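# Six arms hold a cloth above lanterns

## Task

Using the six arm bases as given in the scene frame (metres, heading in degrees counter-clockwise from +x): arm1 at x=-0.87 y=+0.65 z=+0.72 heading -90; arm2 at x=-0.87 y=-0.65 z=+0.72 heading +90; arm3 at x=+0.00 y=+0.65 z=+0.72 heading -90; arm4 at x=+0.00 y=-0.65 z=+0.72 heading +90; arm5 at x=+0.87 y=+0.65 z=+0.72 heading -90; arm6 at x=+0.87 y=-0.65 z=+0.72 heading +90. Grip the cloth at its four handles and hold it motionless, with every part of it roughly a hand's width higher than the lantern tops, so that from above it hides the painted patch. At the end the cloth must touch nothing else. Each lantern must finish upright at the spot it stands on now. It counts as failed if, at the end, any arm is in contact with the cloth fabric itself or any gripper is holding a lantern.

## Robot and tools

Setup: six identical i2rt Big YAM arms, arm1 to arm6, each with six revolute joints, a two-finger gripper and a wrist camera (armN_cam_wrist). Two fixed room cameras, cam_high and cam_low, look at the table. The arms sit in two rows facing each other across the table: arm1, arm3, arm5 on the y=+0.65 side facing -y, arm2, arm4, arm6 on the y=-0.65 side facing +y, at x=-0.87, 0.00 and +0.87. Only four arms are needed for the four cloth handles; the other two should stay out of the way.

Frame: a single scene frame with its origin on the floor and +z up; table top near z=0.72 m. The hand point is midway between the fingertips; the hand's z axis runs along the fingers and the fingers open along its y axis. Reach is roughly 1.0 m from the joint1 axis.

execute_actions(actions, cameras): actions is a list holding exactly one action object, or empty to just read state and images. The action maps robot names ("arm1" to "arm6") to {"joints": {...}}. Each robot gets its own object; inside, joints are named individually and every value is an absolute target, not an offset. Units and ranges: joint1_rad -2.879 to 2.879 (rotation about the foot, positive counter-clockwise from above, 0 points where the foot faces); joint2_rad 0 to 3.141 (shoulder, 0 is upper arm pointing back and roughly level, larger lifts it up then forward); joint3_rad 0 to 3.019 (elbow, 0 fully folded, larger opens); joint4_rad -1.692 to 1.57 (hand pitch, positive tilts fingers up); joint5_rad -1.57 to 1.57 (hand yaw, positive toward the arm's right); joint6_rad -2.094 to 2.094 (hand roll, positive clockwise viewed from behind the hand); gripper_m 0 to 0.093, the fingertip gap in metres. Done tolerances are ±0.045, ±0.14, ±0.09, ±0.055, ±0.03, ±0.035 rad and ±0.003 m. All listed motions begin together and may finish at different moments; joints move at different speeds, so the hand can swing on a curved path. An omitted joint or robot may still be driving toward an older target. An unknown key or out-of-range number rejects the whole call and nothing moves. cameras is a list of camera names, or "all"; omitted or null means all, [] means none.

wait(seconds): 0 to 10; commands nothing and returns state and images like an empty action.

zoom_image(camera, region): region is [x0, y0, x1, y1] in pixels of that camera's latest full image, origin top-left, at most 504 by 504.

read_manual(section): returns only licence text ("licences"); moves nothing.

finished_scene(scene): pass the current scene's integer to end it; irreversible, and the result says whether the task succeeded. The goal must already hold and keep holding. A reply with no tool call ends the run.

Reading results: joint_positions gives the measured joints. joint_status tells how each commanded motion of the last accepted action ended. "off_target" means it stopped short and may keep pushing. After "contact_stop" or "time_out" the joint holds where it stopped, though a timed-out joint may keep a target (at most 0.375, 0.375, 0.113, 0.225, 0.075, 0.3 rad from its position for joints 1 to 6) and keep pushing; on_its_own lists such joints, and "held at" there means the held target, not the position. "joint command not followed" with a "cause:" line means a self/inter-arm collision check blocked that arm's joint targets (its gripper target still runs); those joints show "not_followed" and may be retried with later actions. To relieve a pushing joint, command its reported position. Tiny target changes may not move a joint. A loaded joint sags after a time_out. MOTOR HOT appears from 85 °C; at 100 °C an OVER-TEMPERATURE FAULT drops that arm, and its unfinished keys read "limit_stop_at_motor_heat" — resend targets afterwards. If any result reports a stop, later motion calls in the same reply are skipped.

Cautions: the arms do not halt on contact and can press hard; sustained pushing overheats motors. A hard squeeze between two robots fails and ends the run, and hard collisions can too; the collision check may be late and ignores fingers, gripper housings and wrist cameras. No state line reports arm-to-arm contact. Do not knock lanterns over or out of the work area, and avoid drops, slams and slips. Loose objects may occasionally get nudged by something external. At the finish, grippers must hold only the handles, never the fabric or a lantern, and the cloth must hang free above the lanterns.

Each tool is called after "Emit:" as name(argument=value, ...) on one line, values as JSON.

## Session

Emit:
execute_actions(actions=[])

Scene clock: 0.00 s.
arm1.joint_positions: joint1_rad=+0.012 joint2_rad=+0.448 joint3_rad=+1.458 joint4_rad=-1.531 joint5_rad=+0.010 joint6_rad=-0.012 gripper_m=+0.094
arm1.joint_status: not commanded
arm1.hand: x=-0.8676 y=+0.5260 z=+1.3613 quat_wxyz=(-0.351, -0.604, -0.618, +0.360) (m; scene frame)
arm2.joint_positions: joint1_rad=-0.002 joint2_rad=+0.437 joint3_rad=+1.447 joint4_rad=-1.529 joint5_rad=-0.005 joint6_rad=-0.005 gripper_m=+0.094
arm2.joint_status: not commanded
arm2.hand: x=-0.8685 y=-0.5254 z=+1.3519 quat_wxyz=(-0.357, +0.609, -0.614, -0.353) (m; scene frame)
arm3.joint_positions: joint1_rad=+0.000 joint2_rad=+0.425 joint3_rad=+1.457 joint4_rad=-1.549 joint5_rad=-0.009 joint6_rad=-0.005 gripper_m=+0.095
arm3.joint_status: not commanded
arm3.hand: x=-0.0050 y=+0.5357 z=+1.3358 quat_wxyz=(-0.355, -0.616, -0.606, +0.356) (m; scene frame)
arm4.joint_positions: joint1_rad=-0.014 joint2_rad=+0.450 joint3_rad=+1.476 joint4_rad=-1.552 joint5_rad=+0.004 joint6_rad=-0.006 gripper_m=+0.095
arm4.joint_status: not commanded
arm4.hand: x=-0.0056 y=-0.5325 z=+1.3573 quat_wxyz=(-0.363, +0.612, -0.611, -0.346) (m; scene frame)
arm5.joint_positions: joint1_rad=+0.009 joint2_rad=+0.445 joint3_rad=+1.461 joint4_rad=-1.520 joint5_rad=+0.003 joint6_rad=-0.006 gripper_m=+0.094
arm5.joint_status: not commanded
arm5.hand: x=+0.8784 y=+0.5227 z=+1.3230 quat_wxyz=(-0.362, -0.594, -0.625, +0.355) (m; scene frame)
arm6.joint_positions: joint1_rad=-0.004 joint2_rad=+0.429 joint3_rad=+1.455 joint4_rad=-1.542 joint5_rad=-0.008 joint6_rad=+0.008 gripper_m=+0.095
arm6.joint_status: not commanded
arm6.hand: x=+0.8646 y=-0.5347 z=+1.3714 quat_wxyz=(-0.349, +0.618, -0.603, -0.365) (m; scene frame)
pictures: arm1_cam_wrist, arm2_cam_wrist, arm3_cam_wrist, arm4_cam_wrist, arm5_cam_wrist, arm6_cam_wrist, cam_high, cam_low
Images, in order (width x height): arm1_cam_wrist 616x616, arm2_cam_wrist 616x616, arm3_cam_wrist 616x616, arm4_cam_wrist 616x616, arm5_cam_wrist 616x616, arm6_cam_wrist 616x616, cam_high 504x504, cam_low 504x504.

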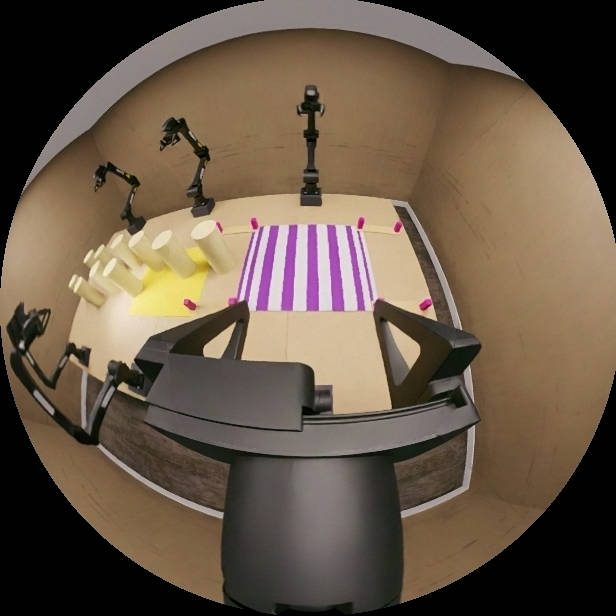

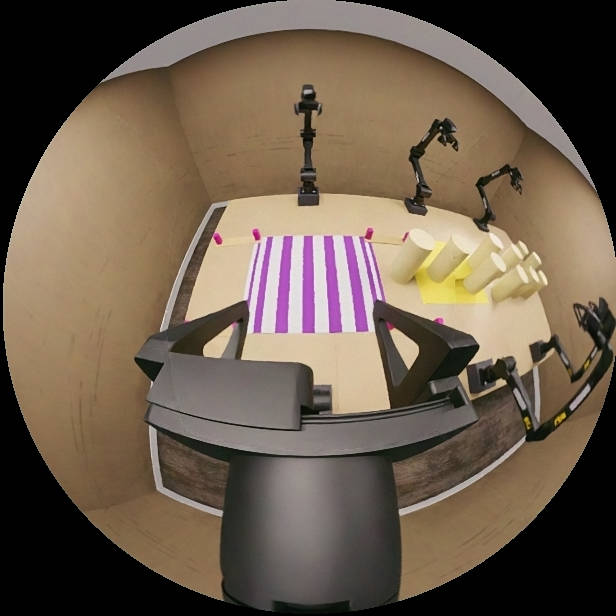

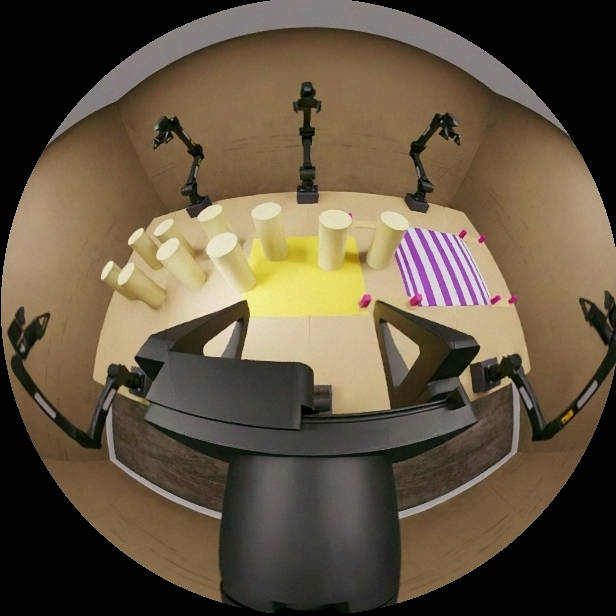

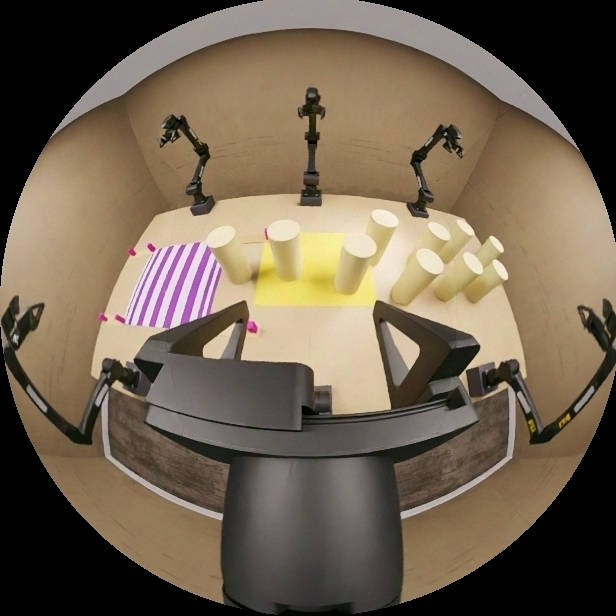

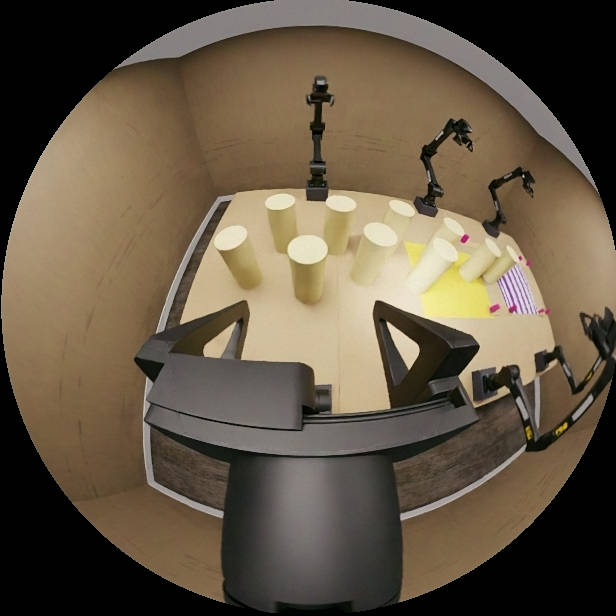

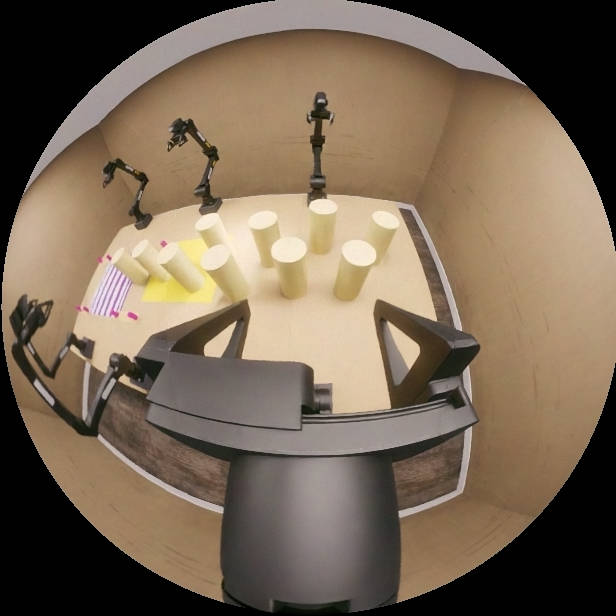

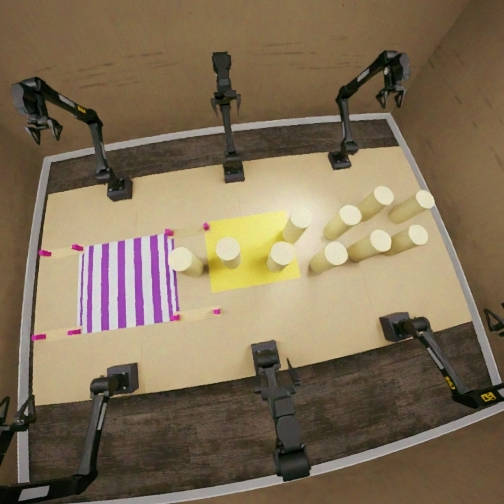

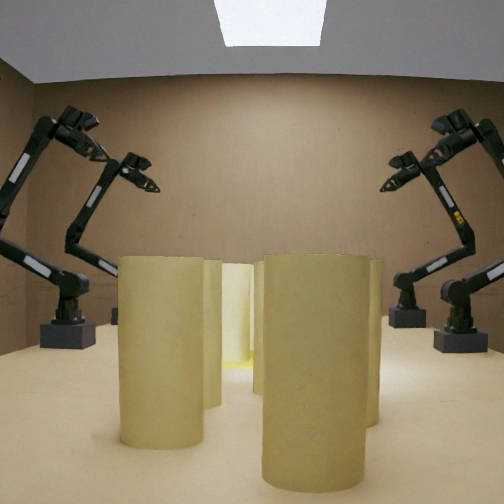

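Emit:
zoom_image(camera="cam_high", region=[20, 180, 320, 400])

Emit:
zoom_image(camera="arm1_cam_wrist", region=[120, 190, 460, 330])

Region (20, 180, 320, 400) of cam_high's 504x504 image, scaled by 1.680, with more detail than that image has; it fills the top 370 rows of this view, and the rest is white.

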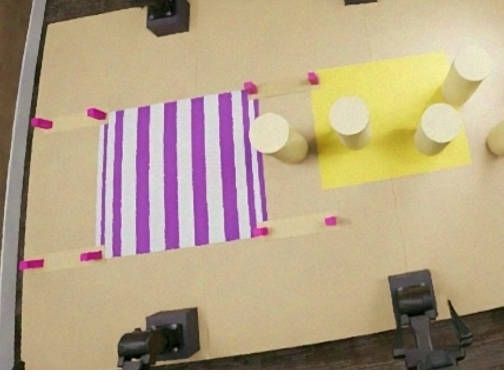

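Region (120, 190, 460, 330) of arm1_cam_wrist's 616x616 image, scaled by 1.482, with more detail than that image has; it fills the top 208 rows of this view, and the rest is white.

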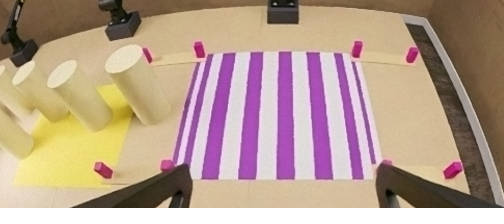

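Emit:
execute_actions(actions=[{"arm1":{"joints":{"joint1_rad":-0.912,"joint6_rad":-0.912,"joint2_rad":2.184,"joint3_rad":1.974,"joint4_rad":-1.36}},"arm2":{"joints":{"joint1_rad":1.056,"joint6_rad":1.056,"joint2_rad":2.015,"joint3_rad":1.692,"joint4_rad":-1.248}},"arm3":{"joints":{"joint1_rad":-0.884,"joint6_rad":-0.884,"joint2_rad":1.2}},"arm4":{"joints":{"joint1_rad":1.03,"joint6_rad":1.03,"joint2_rad":1.2}}}], cameras=[])

Emit:
execute_actions(actions=[{"arm3":{"joints":{"joint2_rad":2.109,"joint3_rad":1.874,"joint4_rad":-1.336}},"arm4":{"joints":{"joint2_rad":1.949,"joint3_rad":1.586,"joint4_rad":-1.208}}}], cameras=["arm1_cam_wrist","arm2_cam_wrist","arm3_cam_wrist","arm4_cam_wrist","cam_high","cam_low"])

Scene clock: 55.73 s.
arm1.joint_positions: joint1_rad=-0.915 joint2_rad=+2.190 joint3_rad=+1.950 joint4_rad=-1.357 joint5_rad=+0.010 joint6_rad=-0.904 gripper_m=+0.094
arm1.joint_status: all done
arm1.hand: x=-1.3950 y=+0.2484 z=+0.8715 quat_wxyz=(+0.004, -0.711, -0.703, -0.010) (m; scene frame)
arm2.joint_positions: joint1_rad=+1.059 joint2_rad=+1.997 joint3_rad=+1.672 joint4_rad=-1.243 joint5_rad=-0.006 joint6_rad=+1.042 gripper_m=+0.094
arm2.joint_status: all done
arm2.hand: x=-1.3915 y=-0.3479 z=+0.8770 quat_wxyz=(+0.003, +0.708, -0.706, +0.000) (m; scene frame)
arm3.joint_positions: joint1_rad=-0.886 joint2_rad=+1.223 joint3_rad=+1.459 joint4_rad=-1.547 joint5_rad=-0.009 joint6_rad=-0.868 gripper_m=+0.095
arm3.joint_status: all done
arm3.hand: x=-0.3106 y=+0.4093 z=+1.1404 quat_wxyz=(+0.007, -0.716, -0.686, +0.127) (m; scene frame)
arm4.joint_positions: joint1_rad=+1.034 joint2_rad=+1.224 joint3_rad=+1.479 joint4_rad=-1.552 joint5_rad=+0.004 joint6_rad=+1.020 gripper_m=+0.095
arm4.joint_status: all done
arm4.hand: x=-0.3431 y=-0.4514 z=+1.1627 quat_wxyz=(+0.024, +0.707, -0.694, -0.130) (m; scene frame)
arm5.joint_positions: joint1_rad=+0.009 joint2_rad=+0.445 joint3_rad=+1.461 joint4_rad=-1.520 joint5_rad=+0.003 joint6_rad=-0.006 gripper_m=+0.094
arm5.joint_status: not commanded
arm5.hand: x=+0.8784 y=+0.5227 z=+1.3230 quat_wxyz=(-0.362, -0.594, -0.625, +0.355) (m; scene frame)
arm6.joint_positions: joint1_rad=-0.004 joint2_rad=+0.429 joint3_rad=+1.455 joint4_rad=-1.542 joint5_rad=-0.008 joint6_rad=+0.008 gripper_m=+0.095
arm6.joint_status: not commanded
arm6.hand: x=+0.8646 y=-0.5347 z=+1.3714 quat_wxyz=(-0.349, +0.618, -0.603, -0.365) (m; scene frame)
pictures: none
No camera images: the call's "cameras" was empty. Leave "cameras" out to get every camera's image.

Scene clock: 57.43 s.
arm1.joint_positions: joint1_rad=-0.915 joint2_rad=+2.190 joint3_rad=+1.950 joint4_rad=-1.357 joint5_rad=+0.010 joint6_rad=-0.904 gripper_m=+0.094
arm1.joint_status: not commanded
arm1.hand: x=-1.3950 y=+0.2484 z=+0.8715 quat_wxyz=(+0.004, -0.711, -0.703, -0.010) (m; scene frame)
arm2.joint_positions: joint1_rad=+1.059 joint2_rad=+1.997 joint3_rad=+1.672 joint4_rad=-1.243 joint5_rad=-0.006 joint6_rad=+1.042 gripper_m=+0.094
arm2.joint_status: not commanded
arm2.hand: x=-1.3915 y=-0.3479 z=+0.8770 quat_wxyz=(+0.003, +0.708, -0.706, +0.000) (m; scene frame)
arm3.joint_positions: joint1_rad=-0.886 joint2_rad=+2.149 joint3_rad=+1.849 joint4_rad=-1.338 joint5_rad=-0.009 joint6_rad=-0.869 gripper_m=+0.095
arm3.joint_status: all done
arm3.hand: x=-0.5004 y=+0.2603 z=+0.8302 quat_wxyz=(-0.010, -0.721, -0.692, -0.035) (m; scene frame)
arm4.joint_positions: joint1_rad=+1.034 joint2_rad=+1.984 joint3_rad=+1.564 joint4_rad=-1.216 joint5_rad=+0.004 joint6_rad=+1.021 gripper_m=+0.095
arm4.joint_status: all done
arm4.hand: x=-0.4900 y=-0.3602 z=+0.8409 quat_wxyz=(-0.017, +0.712, -0.701, +0.034) (m; scene frame)
arm5.joint_positions: joint1_rad=+0.009 joint2_rad=+0.445 joint3_rad=+1.461 joint4_rad=-1.520 joint5_rad=+0.003 joint6_rad=-0.006 gripper_m=+0.094
arm5.joint_status: not commanded
arm5.hand: x=+0.8784 y=+0.5227 z=+1.3230 quat_wxyz=(-0.362, -0.594, -0.625, +0.355) (m; scene frame)
arm6.joint_positions: joint1_rad=-0.004 joint2_rad=+0.429 joint3_rad=+1.455 joint4_rad=-1.542 joint5_rad=-0.008 joint6_rad=+0.008 gripper_m=+0.095
arm6.joint_status: not commanded
arm6.hand: x=+0.8646 y=-0.5347 z=+1.3714 quat_wxyz=(-0.349, +0.618, -0.603, -0.365) (m; scene frame)
pictures: arm1_cam_wrist, arm2_cam_wrist, arm3_cam_wrist, arm4_cam_wrist, cam_high, cam_low
Images, in order (width x height): arm1_cam_wrist 616x616, arm2_cam_wrist 616x616, arm3_cam_wrist 616x616, arm4_cam_wrist 616x616, cam_high 504x504, cam_low 504x504.

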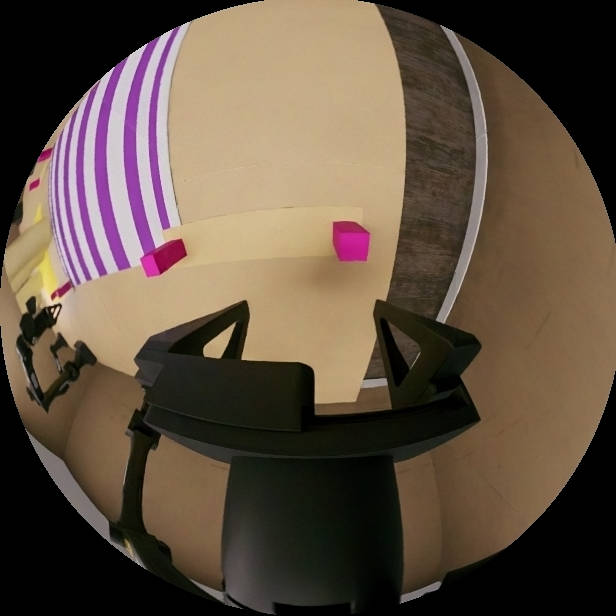

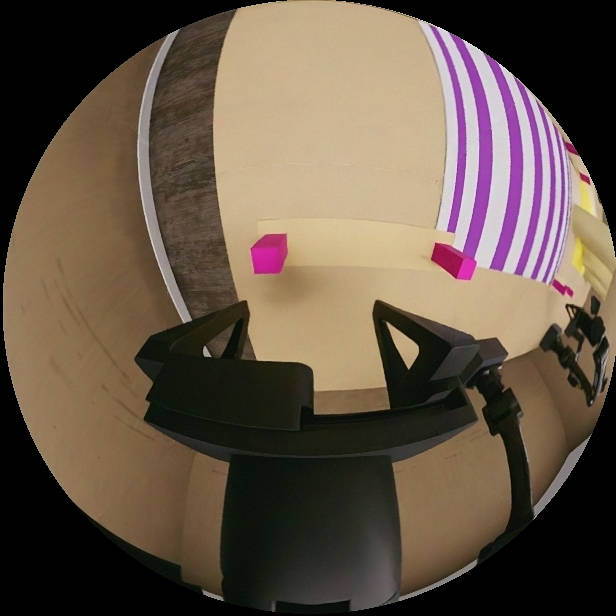

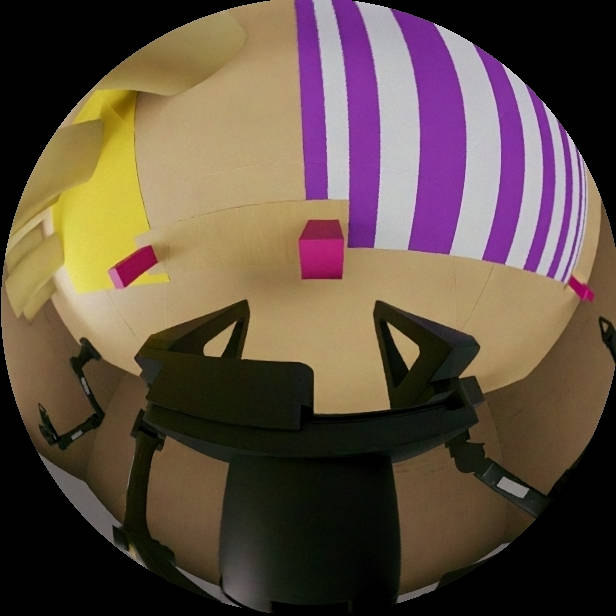

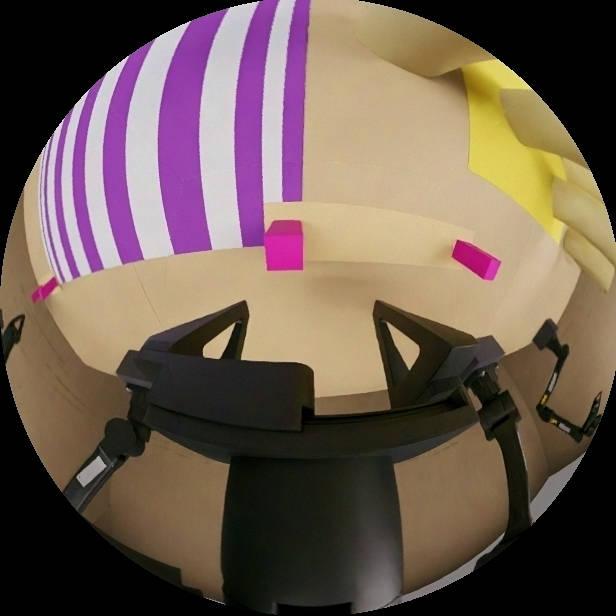

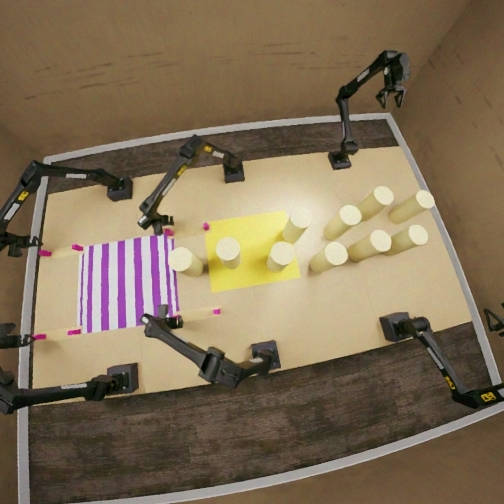

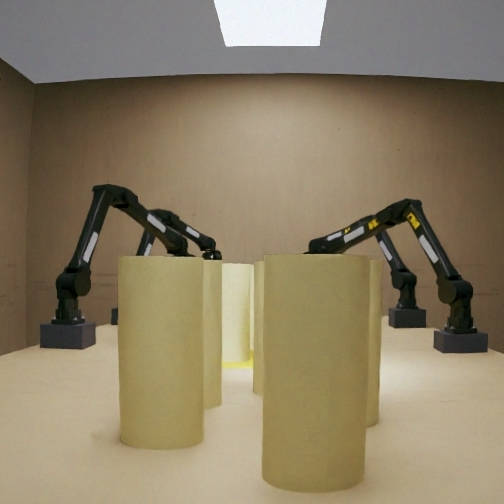

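Emit:
execute_actions(actions=[{"arm1":{"joints":{"joint1_rad":-0.949,"joint6_rad":-0.949,"joint2_rad":2.352,"joint3_rad":2.086,"joint4_rad":-1.285}},"arm2":{"joints":{"joint1_rad":1.085,"joint6_rad":1.085,"joint2_rad":2.178,"joint3_rad":1.77,"joint4_rad":-1.143}},"arm3":{"joints":{"joint2_rad":2.168,"joint3_rad":1.826,"joint4_rad":-1.209}},"arm4":{"joints":{"joint2_rad":2.045,"joint3_rad":1.574,"joint4_rad":-1.08}}}], cameras=["arm1_cam_wrist","arm2_cam_wrist","arm3_cam_wrist","arm4_cam_wrist"])

Scene clock: 78.77 s.
arm1.joint_positions: joint1_rad=-0.951 joint2_rad=+2.368 joint3_rad=+2.041 joint4_rad=-1.292 joint5_rad=+0.010 joint6_rad=-0.941 gripper_m=+0.094
arm1.joint_status: all done
arm1.hand: x=-1.4327 y=+0.2502 z=+0.7869 quat_wxyz=(+0.001, -0.710, -0.704, -0.021) (m; scene frame)
arm2.joint_positions: joint1_rad=+1.080 joint2_rad=+2.180 joint3_rad=+1.737 joint4_rad=-1.151 joint5_rad=-0.006 joint6_rad=+1.071 gripper_m=+0.094
arm2.joint_status: all done
arm2.hand: x=-1.4250 y=-0.3441 z=+0.7904 quat_wxyz=(+0.000, +0.705, -0.709, +0.012) (m; scene frame)
arm3.joint_positions: joint1_rad=-0.886 joint2_rad=+2.151 joint3_rad=+1.825 joint4_rad=-1.219 joint5_rad=-0.009 joint6_rad=-0.869 gripper_m=+0.095
arm3.joint_status: all done
arm3.hand: x=-0.5164 y=+0.2478 z=+0.8198 quat_wxyz=(-0.006, -0.722, -0.692, +0.011) (m; scene frame)
arm4.joint_positions: joint1_rad=+1.034 joint2_rad=+2.034 joint3_rad=+1.564 joint4_rad=-1.093 joint5_rad=+0.004 joint6_rad=+1.021 gripper_m=+0.095
arm4.joint_status: all done
arm4.hand: x=-0.5116 y=-0.3471 z=+0.8120 quat_wxyz=(-0.008, +0.713, -0.701, -0.002) (m; scene frame)
arm5.joint_positions: joint1_rad=+0.009 joint2_rad=+0.445 joint3_rad=+1.461 joint4_rad=-1.520 joint5_rad=+0.003 joint6_rad=-0.006 gripper_m=+0.094
arm5.joint_status: not commanded
arm5.hand: x=+0.8784 y=+0.5227 z=+1.3230 quat_wxyz=(-0.362, -0.594, -0.625, +0.355) (m; scene frame)
arm6.joint_positions: joint1_rad=-0.004 joint2_rad=+0.429 joint3_rad=+1.455 joint4_rad=-1.542 joint5_rad=-0.008 joint6_rad=+0.008 gripper_m=+0.095
arm6.joint_status: not commanded
arm6.hand: x=+0.8646 y=-0.5347 z=+1.3714 quat_wxyz=(-0.349, +0.618, -0.603, -0.365) (m; scene frame)
pictures: arm1_cam_wrist, arm2_cam_wrist, arm3_cam_wrist, arm4_cam_wrist
Images, in order (width x height): arm1_cam_wrist 616x616, arm2_cam_wrist 616x616, arm3_cam_wrist 616x616, arm4_cam_wrist 616x616.

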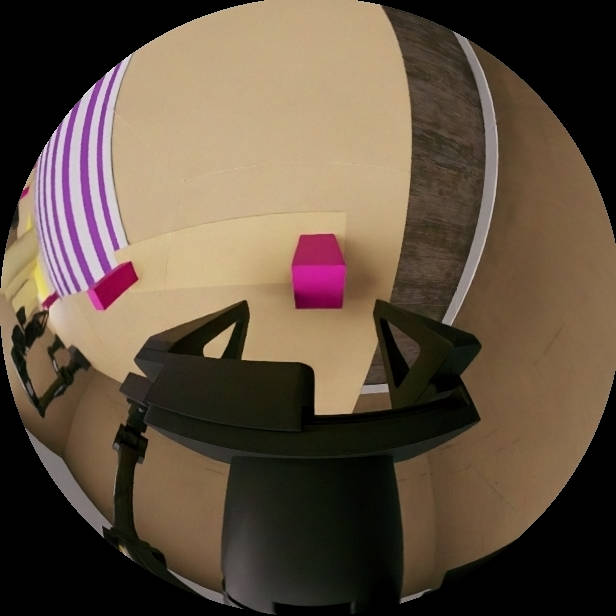

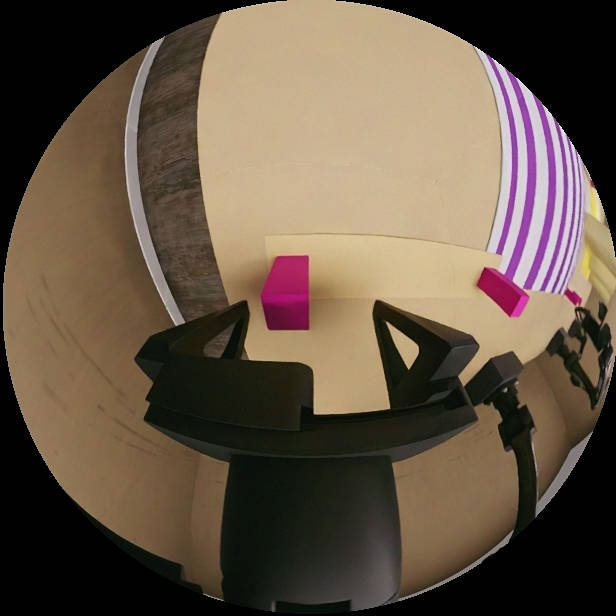

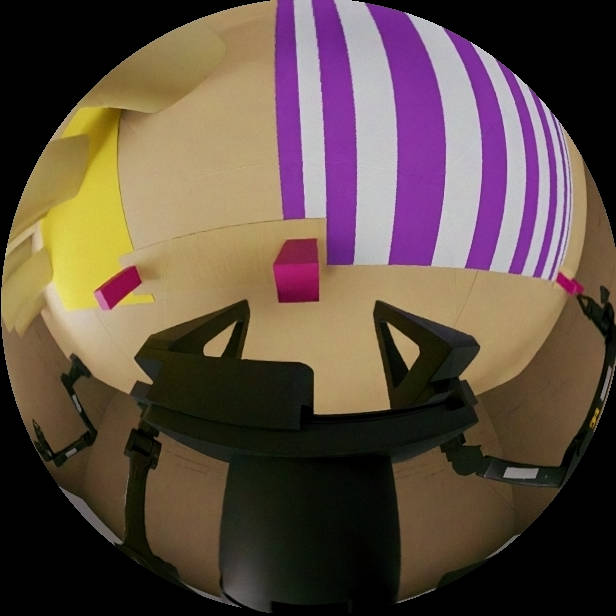

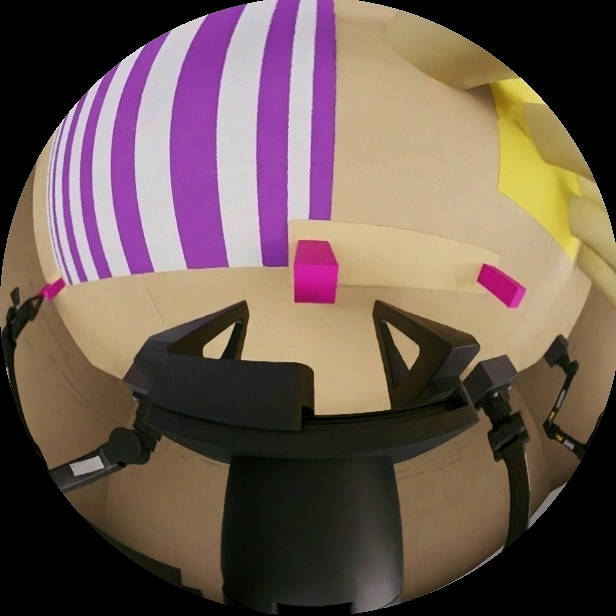

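Emit:
execute_actions(actions=[{"arm1":{"joints":{"joint2_rad":2.415,"joint3_rad":2.04,"joint4_rad":-1.185}},"arm2":{"joints":{"joint1_rad":1.12,"joint6_rad":1.11,"joint2_rad":2.235,"joint3_rad":1.714,"joint4_rad":-1.05}},"arm3":{"joints":{"joint2_rad":2.215,"joint3_rad":1.74,"joint4_rad":-1.095,"joint6_rad":-0.92}},"arm4":{"joints":{"joint2_rad":2.108,"joint3_rad":1.502,"joint4_rad":-0.965,"joint6_rad":1.05}}}], cameras=["arm1_cam_wrist","arm2_cam_wrist","arm3_cam_wrist","arm4_cam_wrist"])

Scene clock: 89.97 s.
arm1.joint_positions: joint1_rad=-0.951 joint2_rad=+2.409 joint3_rad=+2.041 joint4_rad=-1.197 joint5_rad=+0.010 joint6_rad=-0.941 gripper_m=+0.094
arm1.joint_status: all done
arm1.hand: x=-1.4462 y=+0.2405 z=+0.7592 quat_wxyz=(+0.006, -0.710, -0.704, +0.006) (m; scene frame)
arm2.joint_positions: joint1_rad=+1.121 joint2_rad=+2.208 joint3_rad=+1.716 joint4_rad=-1.060 joint5_rad=-0.006 joint6_rad=+1.096 gripper_m=+0.094
arm2.joint_status: all done
arm2.hand: x=-1.4456 y=-0.3628 z=+0.7663 quat_wxyz=(+0.006, +0.711, -0.703, -0.008) (m; scene frame)
arm3.joint_positions: joint1_rad=-0.886 joint2_rad=+2.219 joint3_rad=+1.733 joint4_rad=-1.104 joint5_rad=-0.009 joint6_rad=-0.904 gripper_m=+0.095
arm3.joint_status: all done
arm3.hand: x=-0.5026 y=+0.2581 z=+0.7452 quat_wxyz=(-0.008, -0.709, -0.705, -0.011) (m; scene frame)
arm4.joint_positions: joint1_rad=+1.034 joint2_rad=+2.108 joint3_rad=+1.495 joint4_rad=-0.977 joint5_rad=+0.004 joint6_rad=+1.040 gripper_m=+0.095
arm4.joint_status: all done
arm4.hand: x=-0.4994 y=-0.3533 z=+0.7468 quat_wxyz=(-0.012, +0.706, -0.708, +0.012) (m; scene frame)
arm5.joint_positions: joint1_rad=+0.009 joint2_rad=+0.445 joint3_rad=+1.461 joint4_rad=-1.520 joint5_rad=+0.003 joint6_rad=-0.006 gripper_m=+0.094
arm5.joint_status: not commanded
arm5.hand: x=+0.8784 y=+0.5227 z=+1.3230 quat_wxyz=(-0.362, -0.594, -0.625, +0.355) (m; scene frame)
arm6.joint_positions: joint1_rad=-0.004 joint2_rad=+0.429 joint3_rad=+1.455 joint4_rad=-1.542 joint5_rad=-0.008 joint6_rad=+0.008 gripper_m=+0.095
arm6.joint_status: not commanded
arm6.hand: x=+0.8646 y=-0.5347 z=+1.3714 quat_wxyz=(-0.349, +0.618, -0.603, -0.365) (m; scene frame)
pictures: arm1_cam_wrist, arm2_cam_wrist, arm3_cam_wrist, arm4_cam_wrist
Images, in order (width x height): arm1_cam_wrist 616x616, arm2_cam_wrist 616x616, arm3_cam_wrist 616x616, arm4_cam_wrist 616x616.

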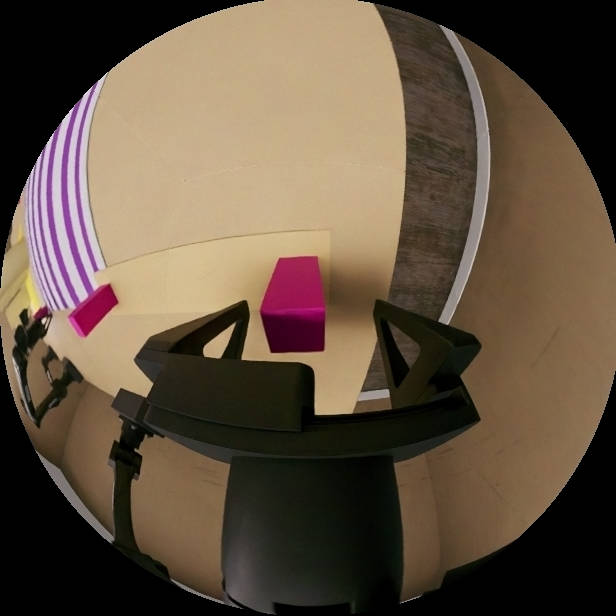

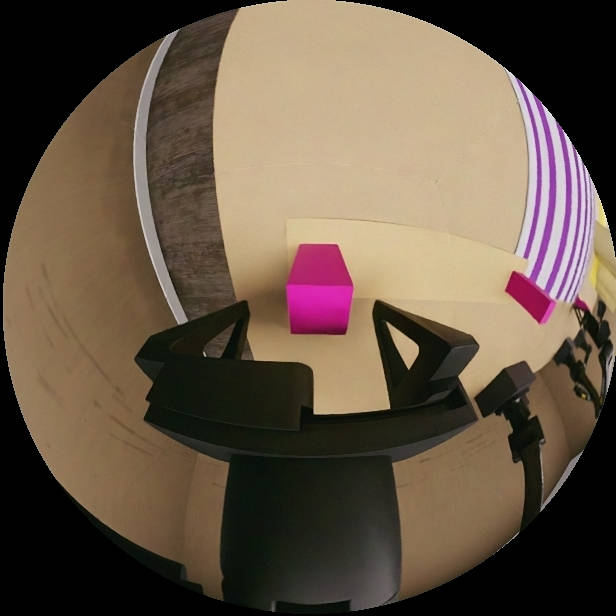

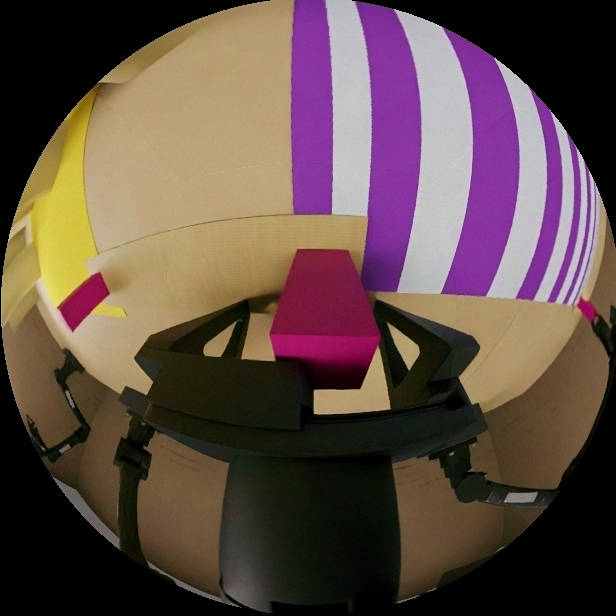

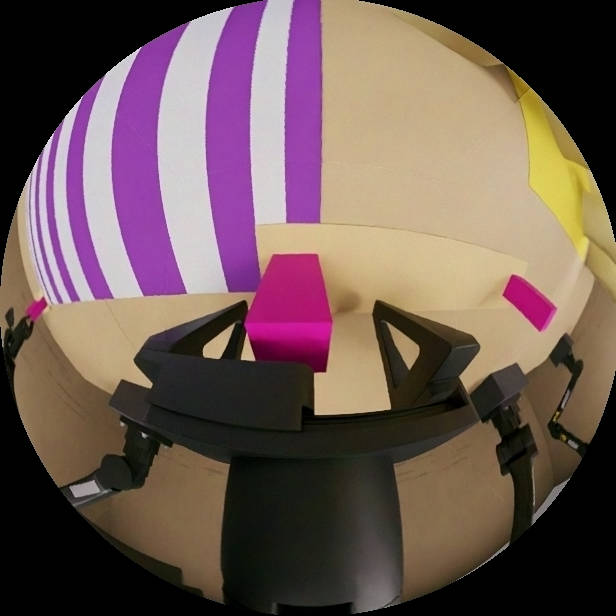

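Emit:
execute_actions(actions=[{"arm1":{"joints":{"joint2_rad":2.455}},"arm2":{"joints":{"joint1_rad":1.095,"joint2_rad":2.265,"joint4_rad":-1.02}},"arm3":{"joints":{"gripper_m":0.01}},"arm4":{"joints":{"gripper_m":0.01}}}], cameras=["arm1_cam_wrist","arm2_cam_wrist","arm3_cam_wrist","arm4_cam_wrist"])

Scene clock: 96.57 s.
arm1.joint_positions: joint1_rad=-0.951 joint2_rad=+2.449 joint3_rad=+2.041 joint4_rad=-1.196 joint5_rad=+0.010 joint6_rad=-0.941 gripper_m=+0.094
arm1.joint_status: all done
arm1.hand: x=-1.4402 y=+0.2448 z=+0.7316 quat_wxyz=(+0.003, -0.710, -0.704, -0.014) (m; scene frame)
arm2.joint_positions: joint1_rad=+1.100 joint2_rad=+2.237 joint3_rad=+1.716 joint4_rad=-1.030 joint5_rad=-0.006 joint6_rad=+1.097 gripper_m=+0.094
arm2.joint_status: all done
arm2.hand: x=-1.4414 y=-0.3497 z=+0.7484 quat_wxyz=(+0.006, +0.703, -0.711, -0.008) (m; scene frame)
arm3.joint_positions: joint1_rad=-0.886 joint2_rad=+2.219 joint3_rad=+1.733 joint4_rad=-1.099 joint5_rad=-0.006 joint6_rad=-0.911 gripper_m=+0.027
arm3.joint_status: gripper_m off_target (ended at +0.027, target +0.010)
arm3.hand: x=-0.5039 y=+0.2578 z=+0.7452 quat_wxyz=(-0.006, -0.707, -0.707, -0.009) (m; scene frame)
arm4.joint_positions: joint1_rad=+1.034 joint2_rad=+2.108 joint3_rad=+1.495 joint4_rad=-0.972 joint5_rad=+0.002 joint6_rad=+1.041 gripper_m=+0.028
arm4.joint_status: gripper_m off_target (ended at +0.028, target +0.010)
arm4.hand: x=-0.5006 y=-0.3530 z=+0.7468 quat_wxyz=(-0.010, +0.706, -0.708, +0.010) (m; scene frame)
arm5.joint_positions: joint1_rad=+0.009 joint2_rad=+0.445 joint3_rad=+1.461 joint4_rad=-1.520 joint5_rad=+0.003 joint6_rad=-0.006 gripper_m=+0.094
arm5.joint_status: not commanded
arm5.hand: x=+0.8784 y=+0.5227 z=+1.3230 quat_wxyz=(-0.362, -0.594, -0.625, +0.355) (m; scene frame)
arm6.joint_positions: joint1_rad=-0.004 joint2_rad=+0.429 joint3_rad=+1.455 joint4_rad=-1.542 joint5_rad=-0.008 joint6_rad=+0.008 gripper_m=+0.095
arm6.joint_status: not commanded
arm6.hand: x=+0.8646 y=-0.5347 z=+1.3714 quat_wxyz=(-0.349, +0.618, -0.603, -0.365) (m; scene frame)
pictures: arm1_cam_wrist, arm2_cam_wrist, arm3_cam_wrist, arm4_cam_wrist
Images, in order (width x height): arm1_cam_wrist 616x616, arm2_cam_wrist 616x616, arm3_cam_wrist 616x616, arm4_cam_wrist 616x616.

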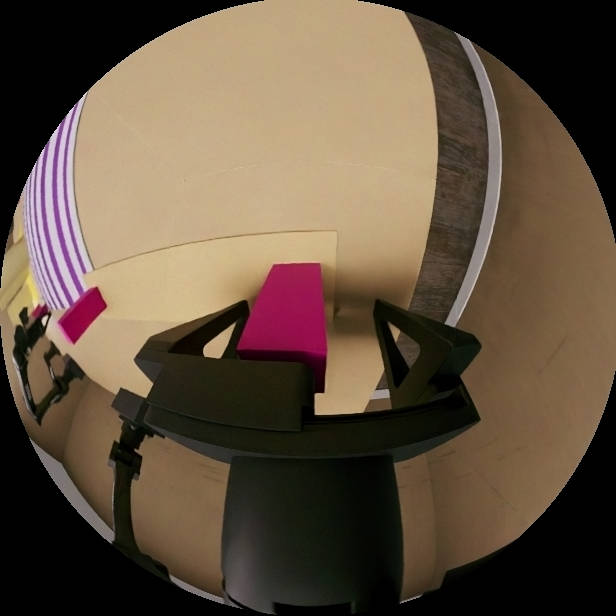

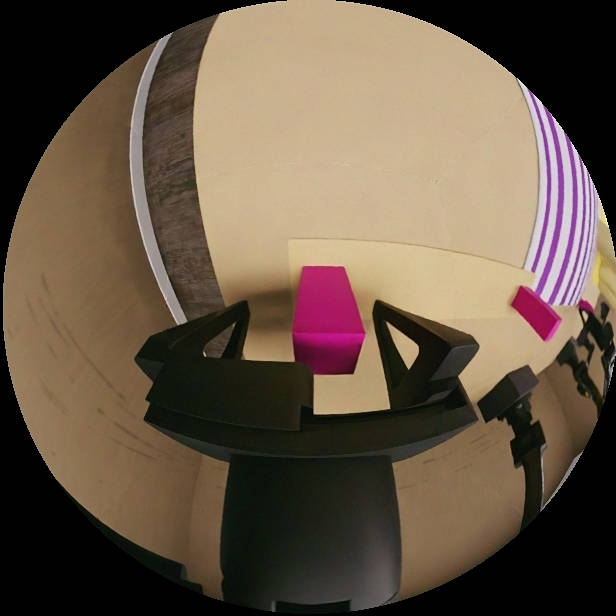

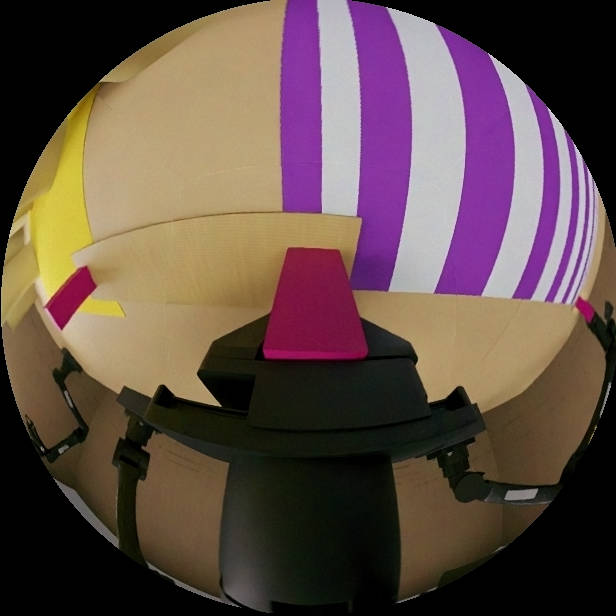

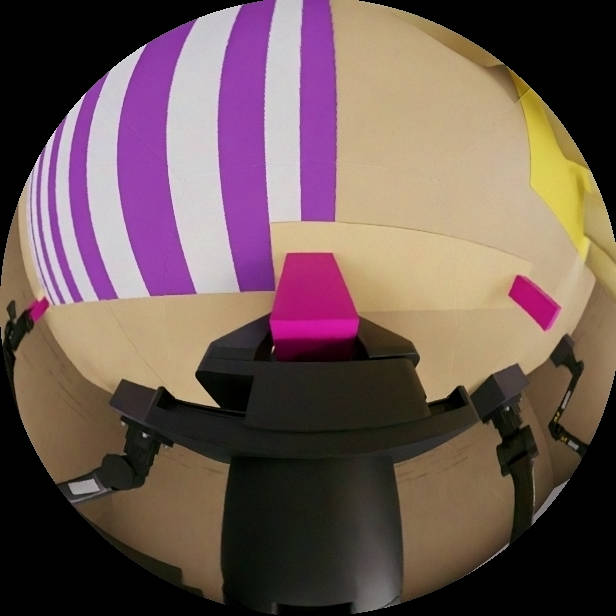

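Emit:
execute_actions(actions=[{"arm1":{"joints":{"gripper_m":0.01}},"arm2":{"joints":{"gripper_m":0.01}}}], cameras=[])

Emit:
execute_actions(actions=[{"arm1":{"joints":{"joint1_rad":-0.934,"joint6_rad":-0.934,"joint2_rad":2.115,"joint3_rad":2.078,"joint4_rad":-1.504}},"arm2":{"joints":{"joint1_rad":1.055,"joint6_rad":1.05,"joint2_rad":1.979,"joint3_rad":1.874,"joint4_rad":-1.436}},"arm3":{"joints":{"joint1_rad":-0.915,"joint6_rad":-0.94,"joint2_rad":2.029,"joint3_rad":2.004,"joint4_rad":-1.516}},"arm4":{"joints":{"joint1_rad":1.017,"joint6_rad":1.02,"joint2_rad":1.937,"joint3_rad":1.826,"joint4_rad":-1.43}}}], cameras=["arm1_cam_wrist","arm4_cam_wrist","cam_high","cam_low"])

Scene clock: 119.80 s.
arm1.joint_positions: joint1_rad=-0.951 joint2_rad=+2.449 joint3_rad=+2.041 joint4_rad=-1.196 joint5_rad=+0.009 joint6_rad=-0.944 gripper_m=+0.028
arm1.joint_status: gripper_m off_target (ended at +0.028, target +0.010)
arm1.hand: x=-1.4401 y=+0.2446 z=+0.7316 quat_wxyz=(+0.002, -0.709, -0.705, -0.014) (m; scene frame)
arm2.joint_positions: joint1_rad=+1.100 joint2_rad=+2.237 joint3_rad=+1.716 joint4_rad=-1.030 joint5_rad=+0.000 joint6_rad=+1.098 gripper_m=+0.029
arm2.joint_status: gripper_m off_target (ended at +0.029, target +0.010)
arm2.hand: x=-1.4408 y=-0.3490 z=+0.7481 quat_wxyz=(+0.003, +0.703, -0.711, -0.009) (m; scene frame)
arm3.joint_positions: joint1_rad=-0.886 joint2_rad=+2.219 joint3_rad=+1.733 joint4_rad=-1.098 joint5_rad=-0.006 joint6_rad=-0.911 gripper_m=+0.027
arm3.joint_status: not commanded
arm3.hand: x=-0.5040 y=+0.2577 z=+0.7452 quat_wxyz=(-0.006, -0.707, -0.707, -0.008) (m; scene frame)
arm4.joint_positions: joint1_rad=+1.034 joint2_rad=+2.108 joint3_rad=+1.495 joint4_rad=-0.969 joint5_rad=+0.002 joint6_rad=+1.041 gripper_m=+0.028
arm4.joint_status: not commanded
arm4.hand: x=-0.5013 y=-0.3527 z=+0.7468 quat_wxyz=(-0.009, +0.706, -0.708, +0.009) (m; scene frame)
arm5.joint_positions: joint1_rad=+0.009 joint2_rad=+0.445 joint3_rad=+1.461 joint4_rad=-1.520 joint5_rad=+0.003 joint6_rad=-0.006 gripper_m=+0.094
arm5.joint_status: not commanded
arm5.hand: x=+0.8784 y=+0.5227 z=+1.3230 quat_wxyz=(-0.362, -0.594, -0.625, +0.355) (m; scene frame)
arm6.joint_positions: joint1_rad=-0.004 joint2_rad=+0.429 joint3_rad=+1.455 joint4_rad=-1.542 joint5_rad=-0.008 joint6_rad=+0.008 gripper_m=+0.095
arm6.joint_status: not commanded
arm6.hand: x=+0.8646 y=-0.5347 z=+1.3714 quat_wxyz=(-0.349, +0.618, -0.603, -0.365) (m; scene frame)
pictures: none
No camera images: the call's "cameras" was empty. Leave "cameras" out to get every camera's image.

Scene clock: 121.27 s.
arm1.joint_positions: joint1_rad=-0.934 joint2_rad=+2.122 joint3_rad=+2.053 joint4_rad=-1.492 joint5_rad=+0.010 joint6_rad=-0.925 gripper_m=+0.028
arm1.joint_status: all done
arm1.hand: x=-1.4021 y=+0.2586 z=+0.9538 quat_wxyz=(+0.006, -0.710, -0.704, +0.008) (m; scene frame)
arm2.joint_positions: joint1_rad=+1.050 joint2_rad=+1.963 joint3_rad=+1.850 joint4_rad=-1.425 joint5_rad=-0.005 joint6_rad=+1.042 gripper_m=+0.029
arm2.joint_status: all done
arm2.hand: x=-1.4011 y=-0.3358 z=+0.9633 quat_wxyz=(+0.007, +0.705, -0.709, -0.015) (m; scene frame)
arm3.joint_positions: joint1_rad=-0.904 joint2_rad=+2.026 joint3_rad=+1.972 joint4_rad=-1.502 joint5_rad=-0.006 joint6_rad=-0.924 gripper_m=+0.027
arm3.joint_status: all done
arm3.hand: x=-0.5084 y=+0.2695 z=+0.9524 quat_wxyz=(-0.004, -0.709, -0.705, +0.006) (m; scene frame)
arm4.joint_positions: joint1_rad=+1.019 joint2_rad=+1.930 joint3_rad=+1.796 joint4_rad=-1.413 joint5_rad=+0.001 joint6_rad=+1.028 gripper_m=+0.028
arm4.joint_status: all done
arm4.hand: x=-0.5166 y=-0.3363 z=+0.9561 quat_wxyz=(-0.005, +0.705, -0.709, -0.009) (m; scene frame)
arm5.joint_positions: joint1_rad=+0.009 joint2_rad=+0.445 joint3_rad=+1.461 joint4_rad=-1.520 joint5_rad=+0.003 joint6_rad=-0.006 gripper_m=+0.094
arm5.joint_status: not commanded
arm5.hand: x=+0.8784 y=+0.5227 z=+1.3230 quat_wxyz=(-0.362, -0.594, -0.625, +0.355) (m; scene frame)
arm6.joint_positions: joint1_rad=-0.004 joint2_rad=+0.429 joint3_rad=+1.455 joint4_rad=-1.542 joint5_rad=-0.008 joint6_rad=+0.008 gripper_m=+0.095
arm6.joint_status: not commanded
arm6.hand: x=+0.8646 y=-0.5347 z=+1.3714 quat_wxyz=(-0.349, +0.618, -0.603, -0.365) (m; scene frame)
pictures: arm1_cam_wrist, arm4_cam_wrist, cam_high, cam_low
Images, in order (width x height): arm1_cam_wrist 616x616, arm4_cam_wrist 616x616, cam_high 504x504, cam_low 504x504.

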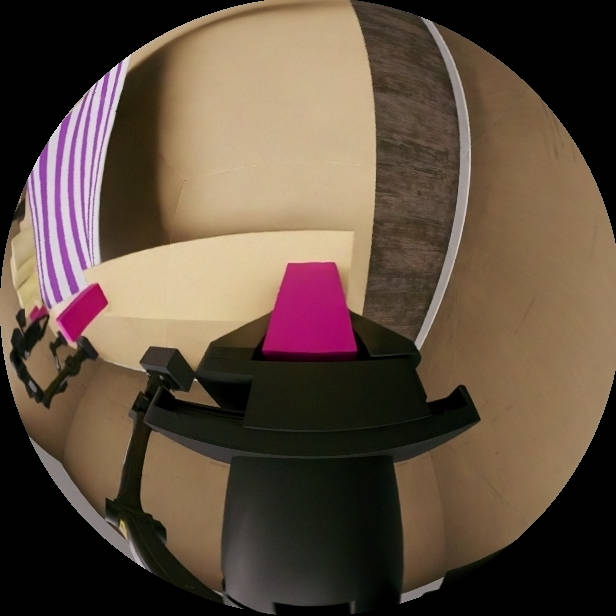

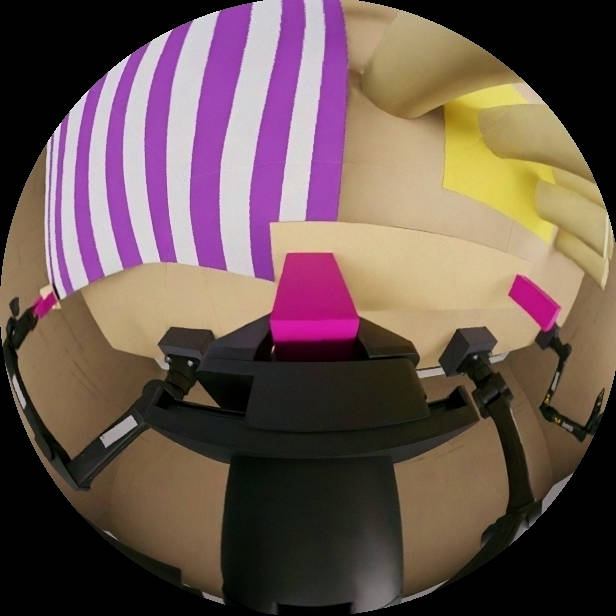

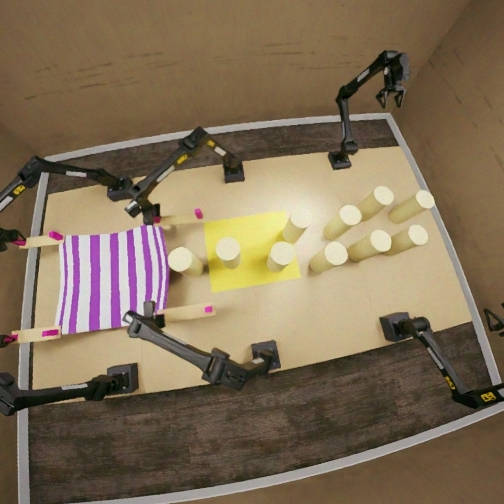

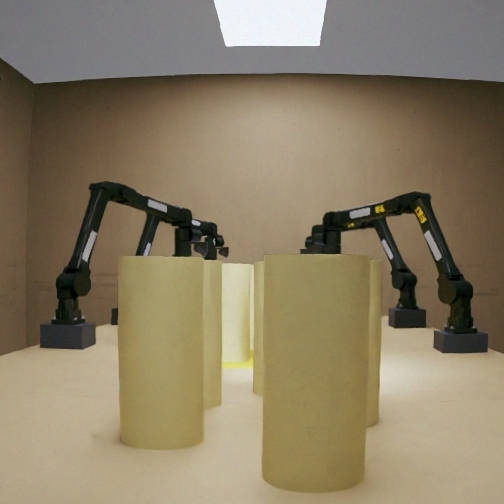

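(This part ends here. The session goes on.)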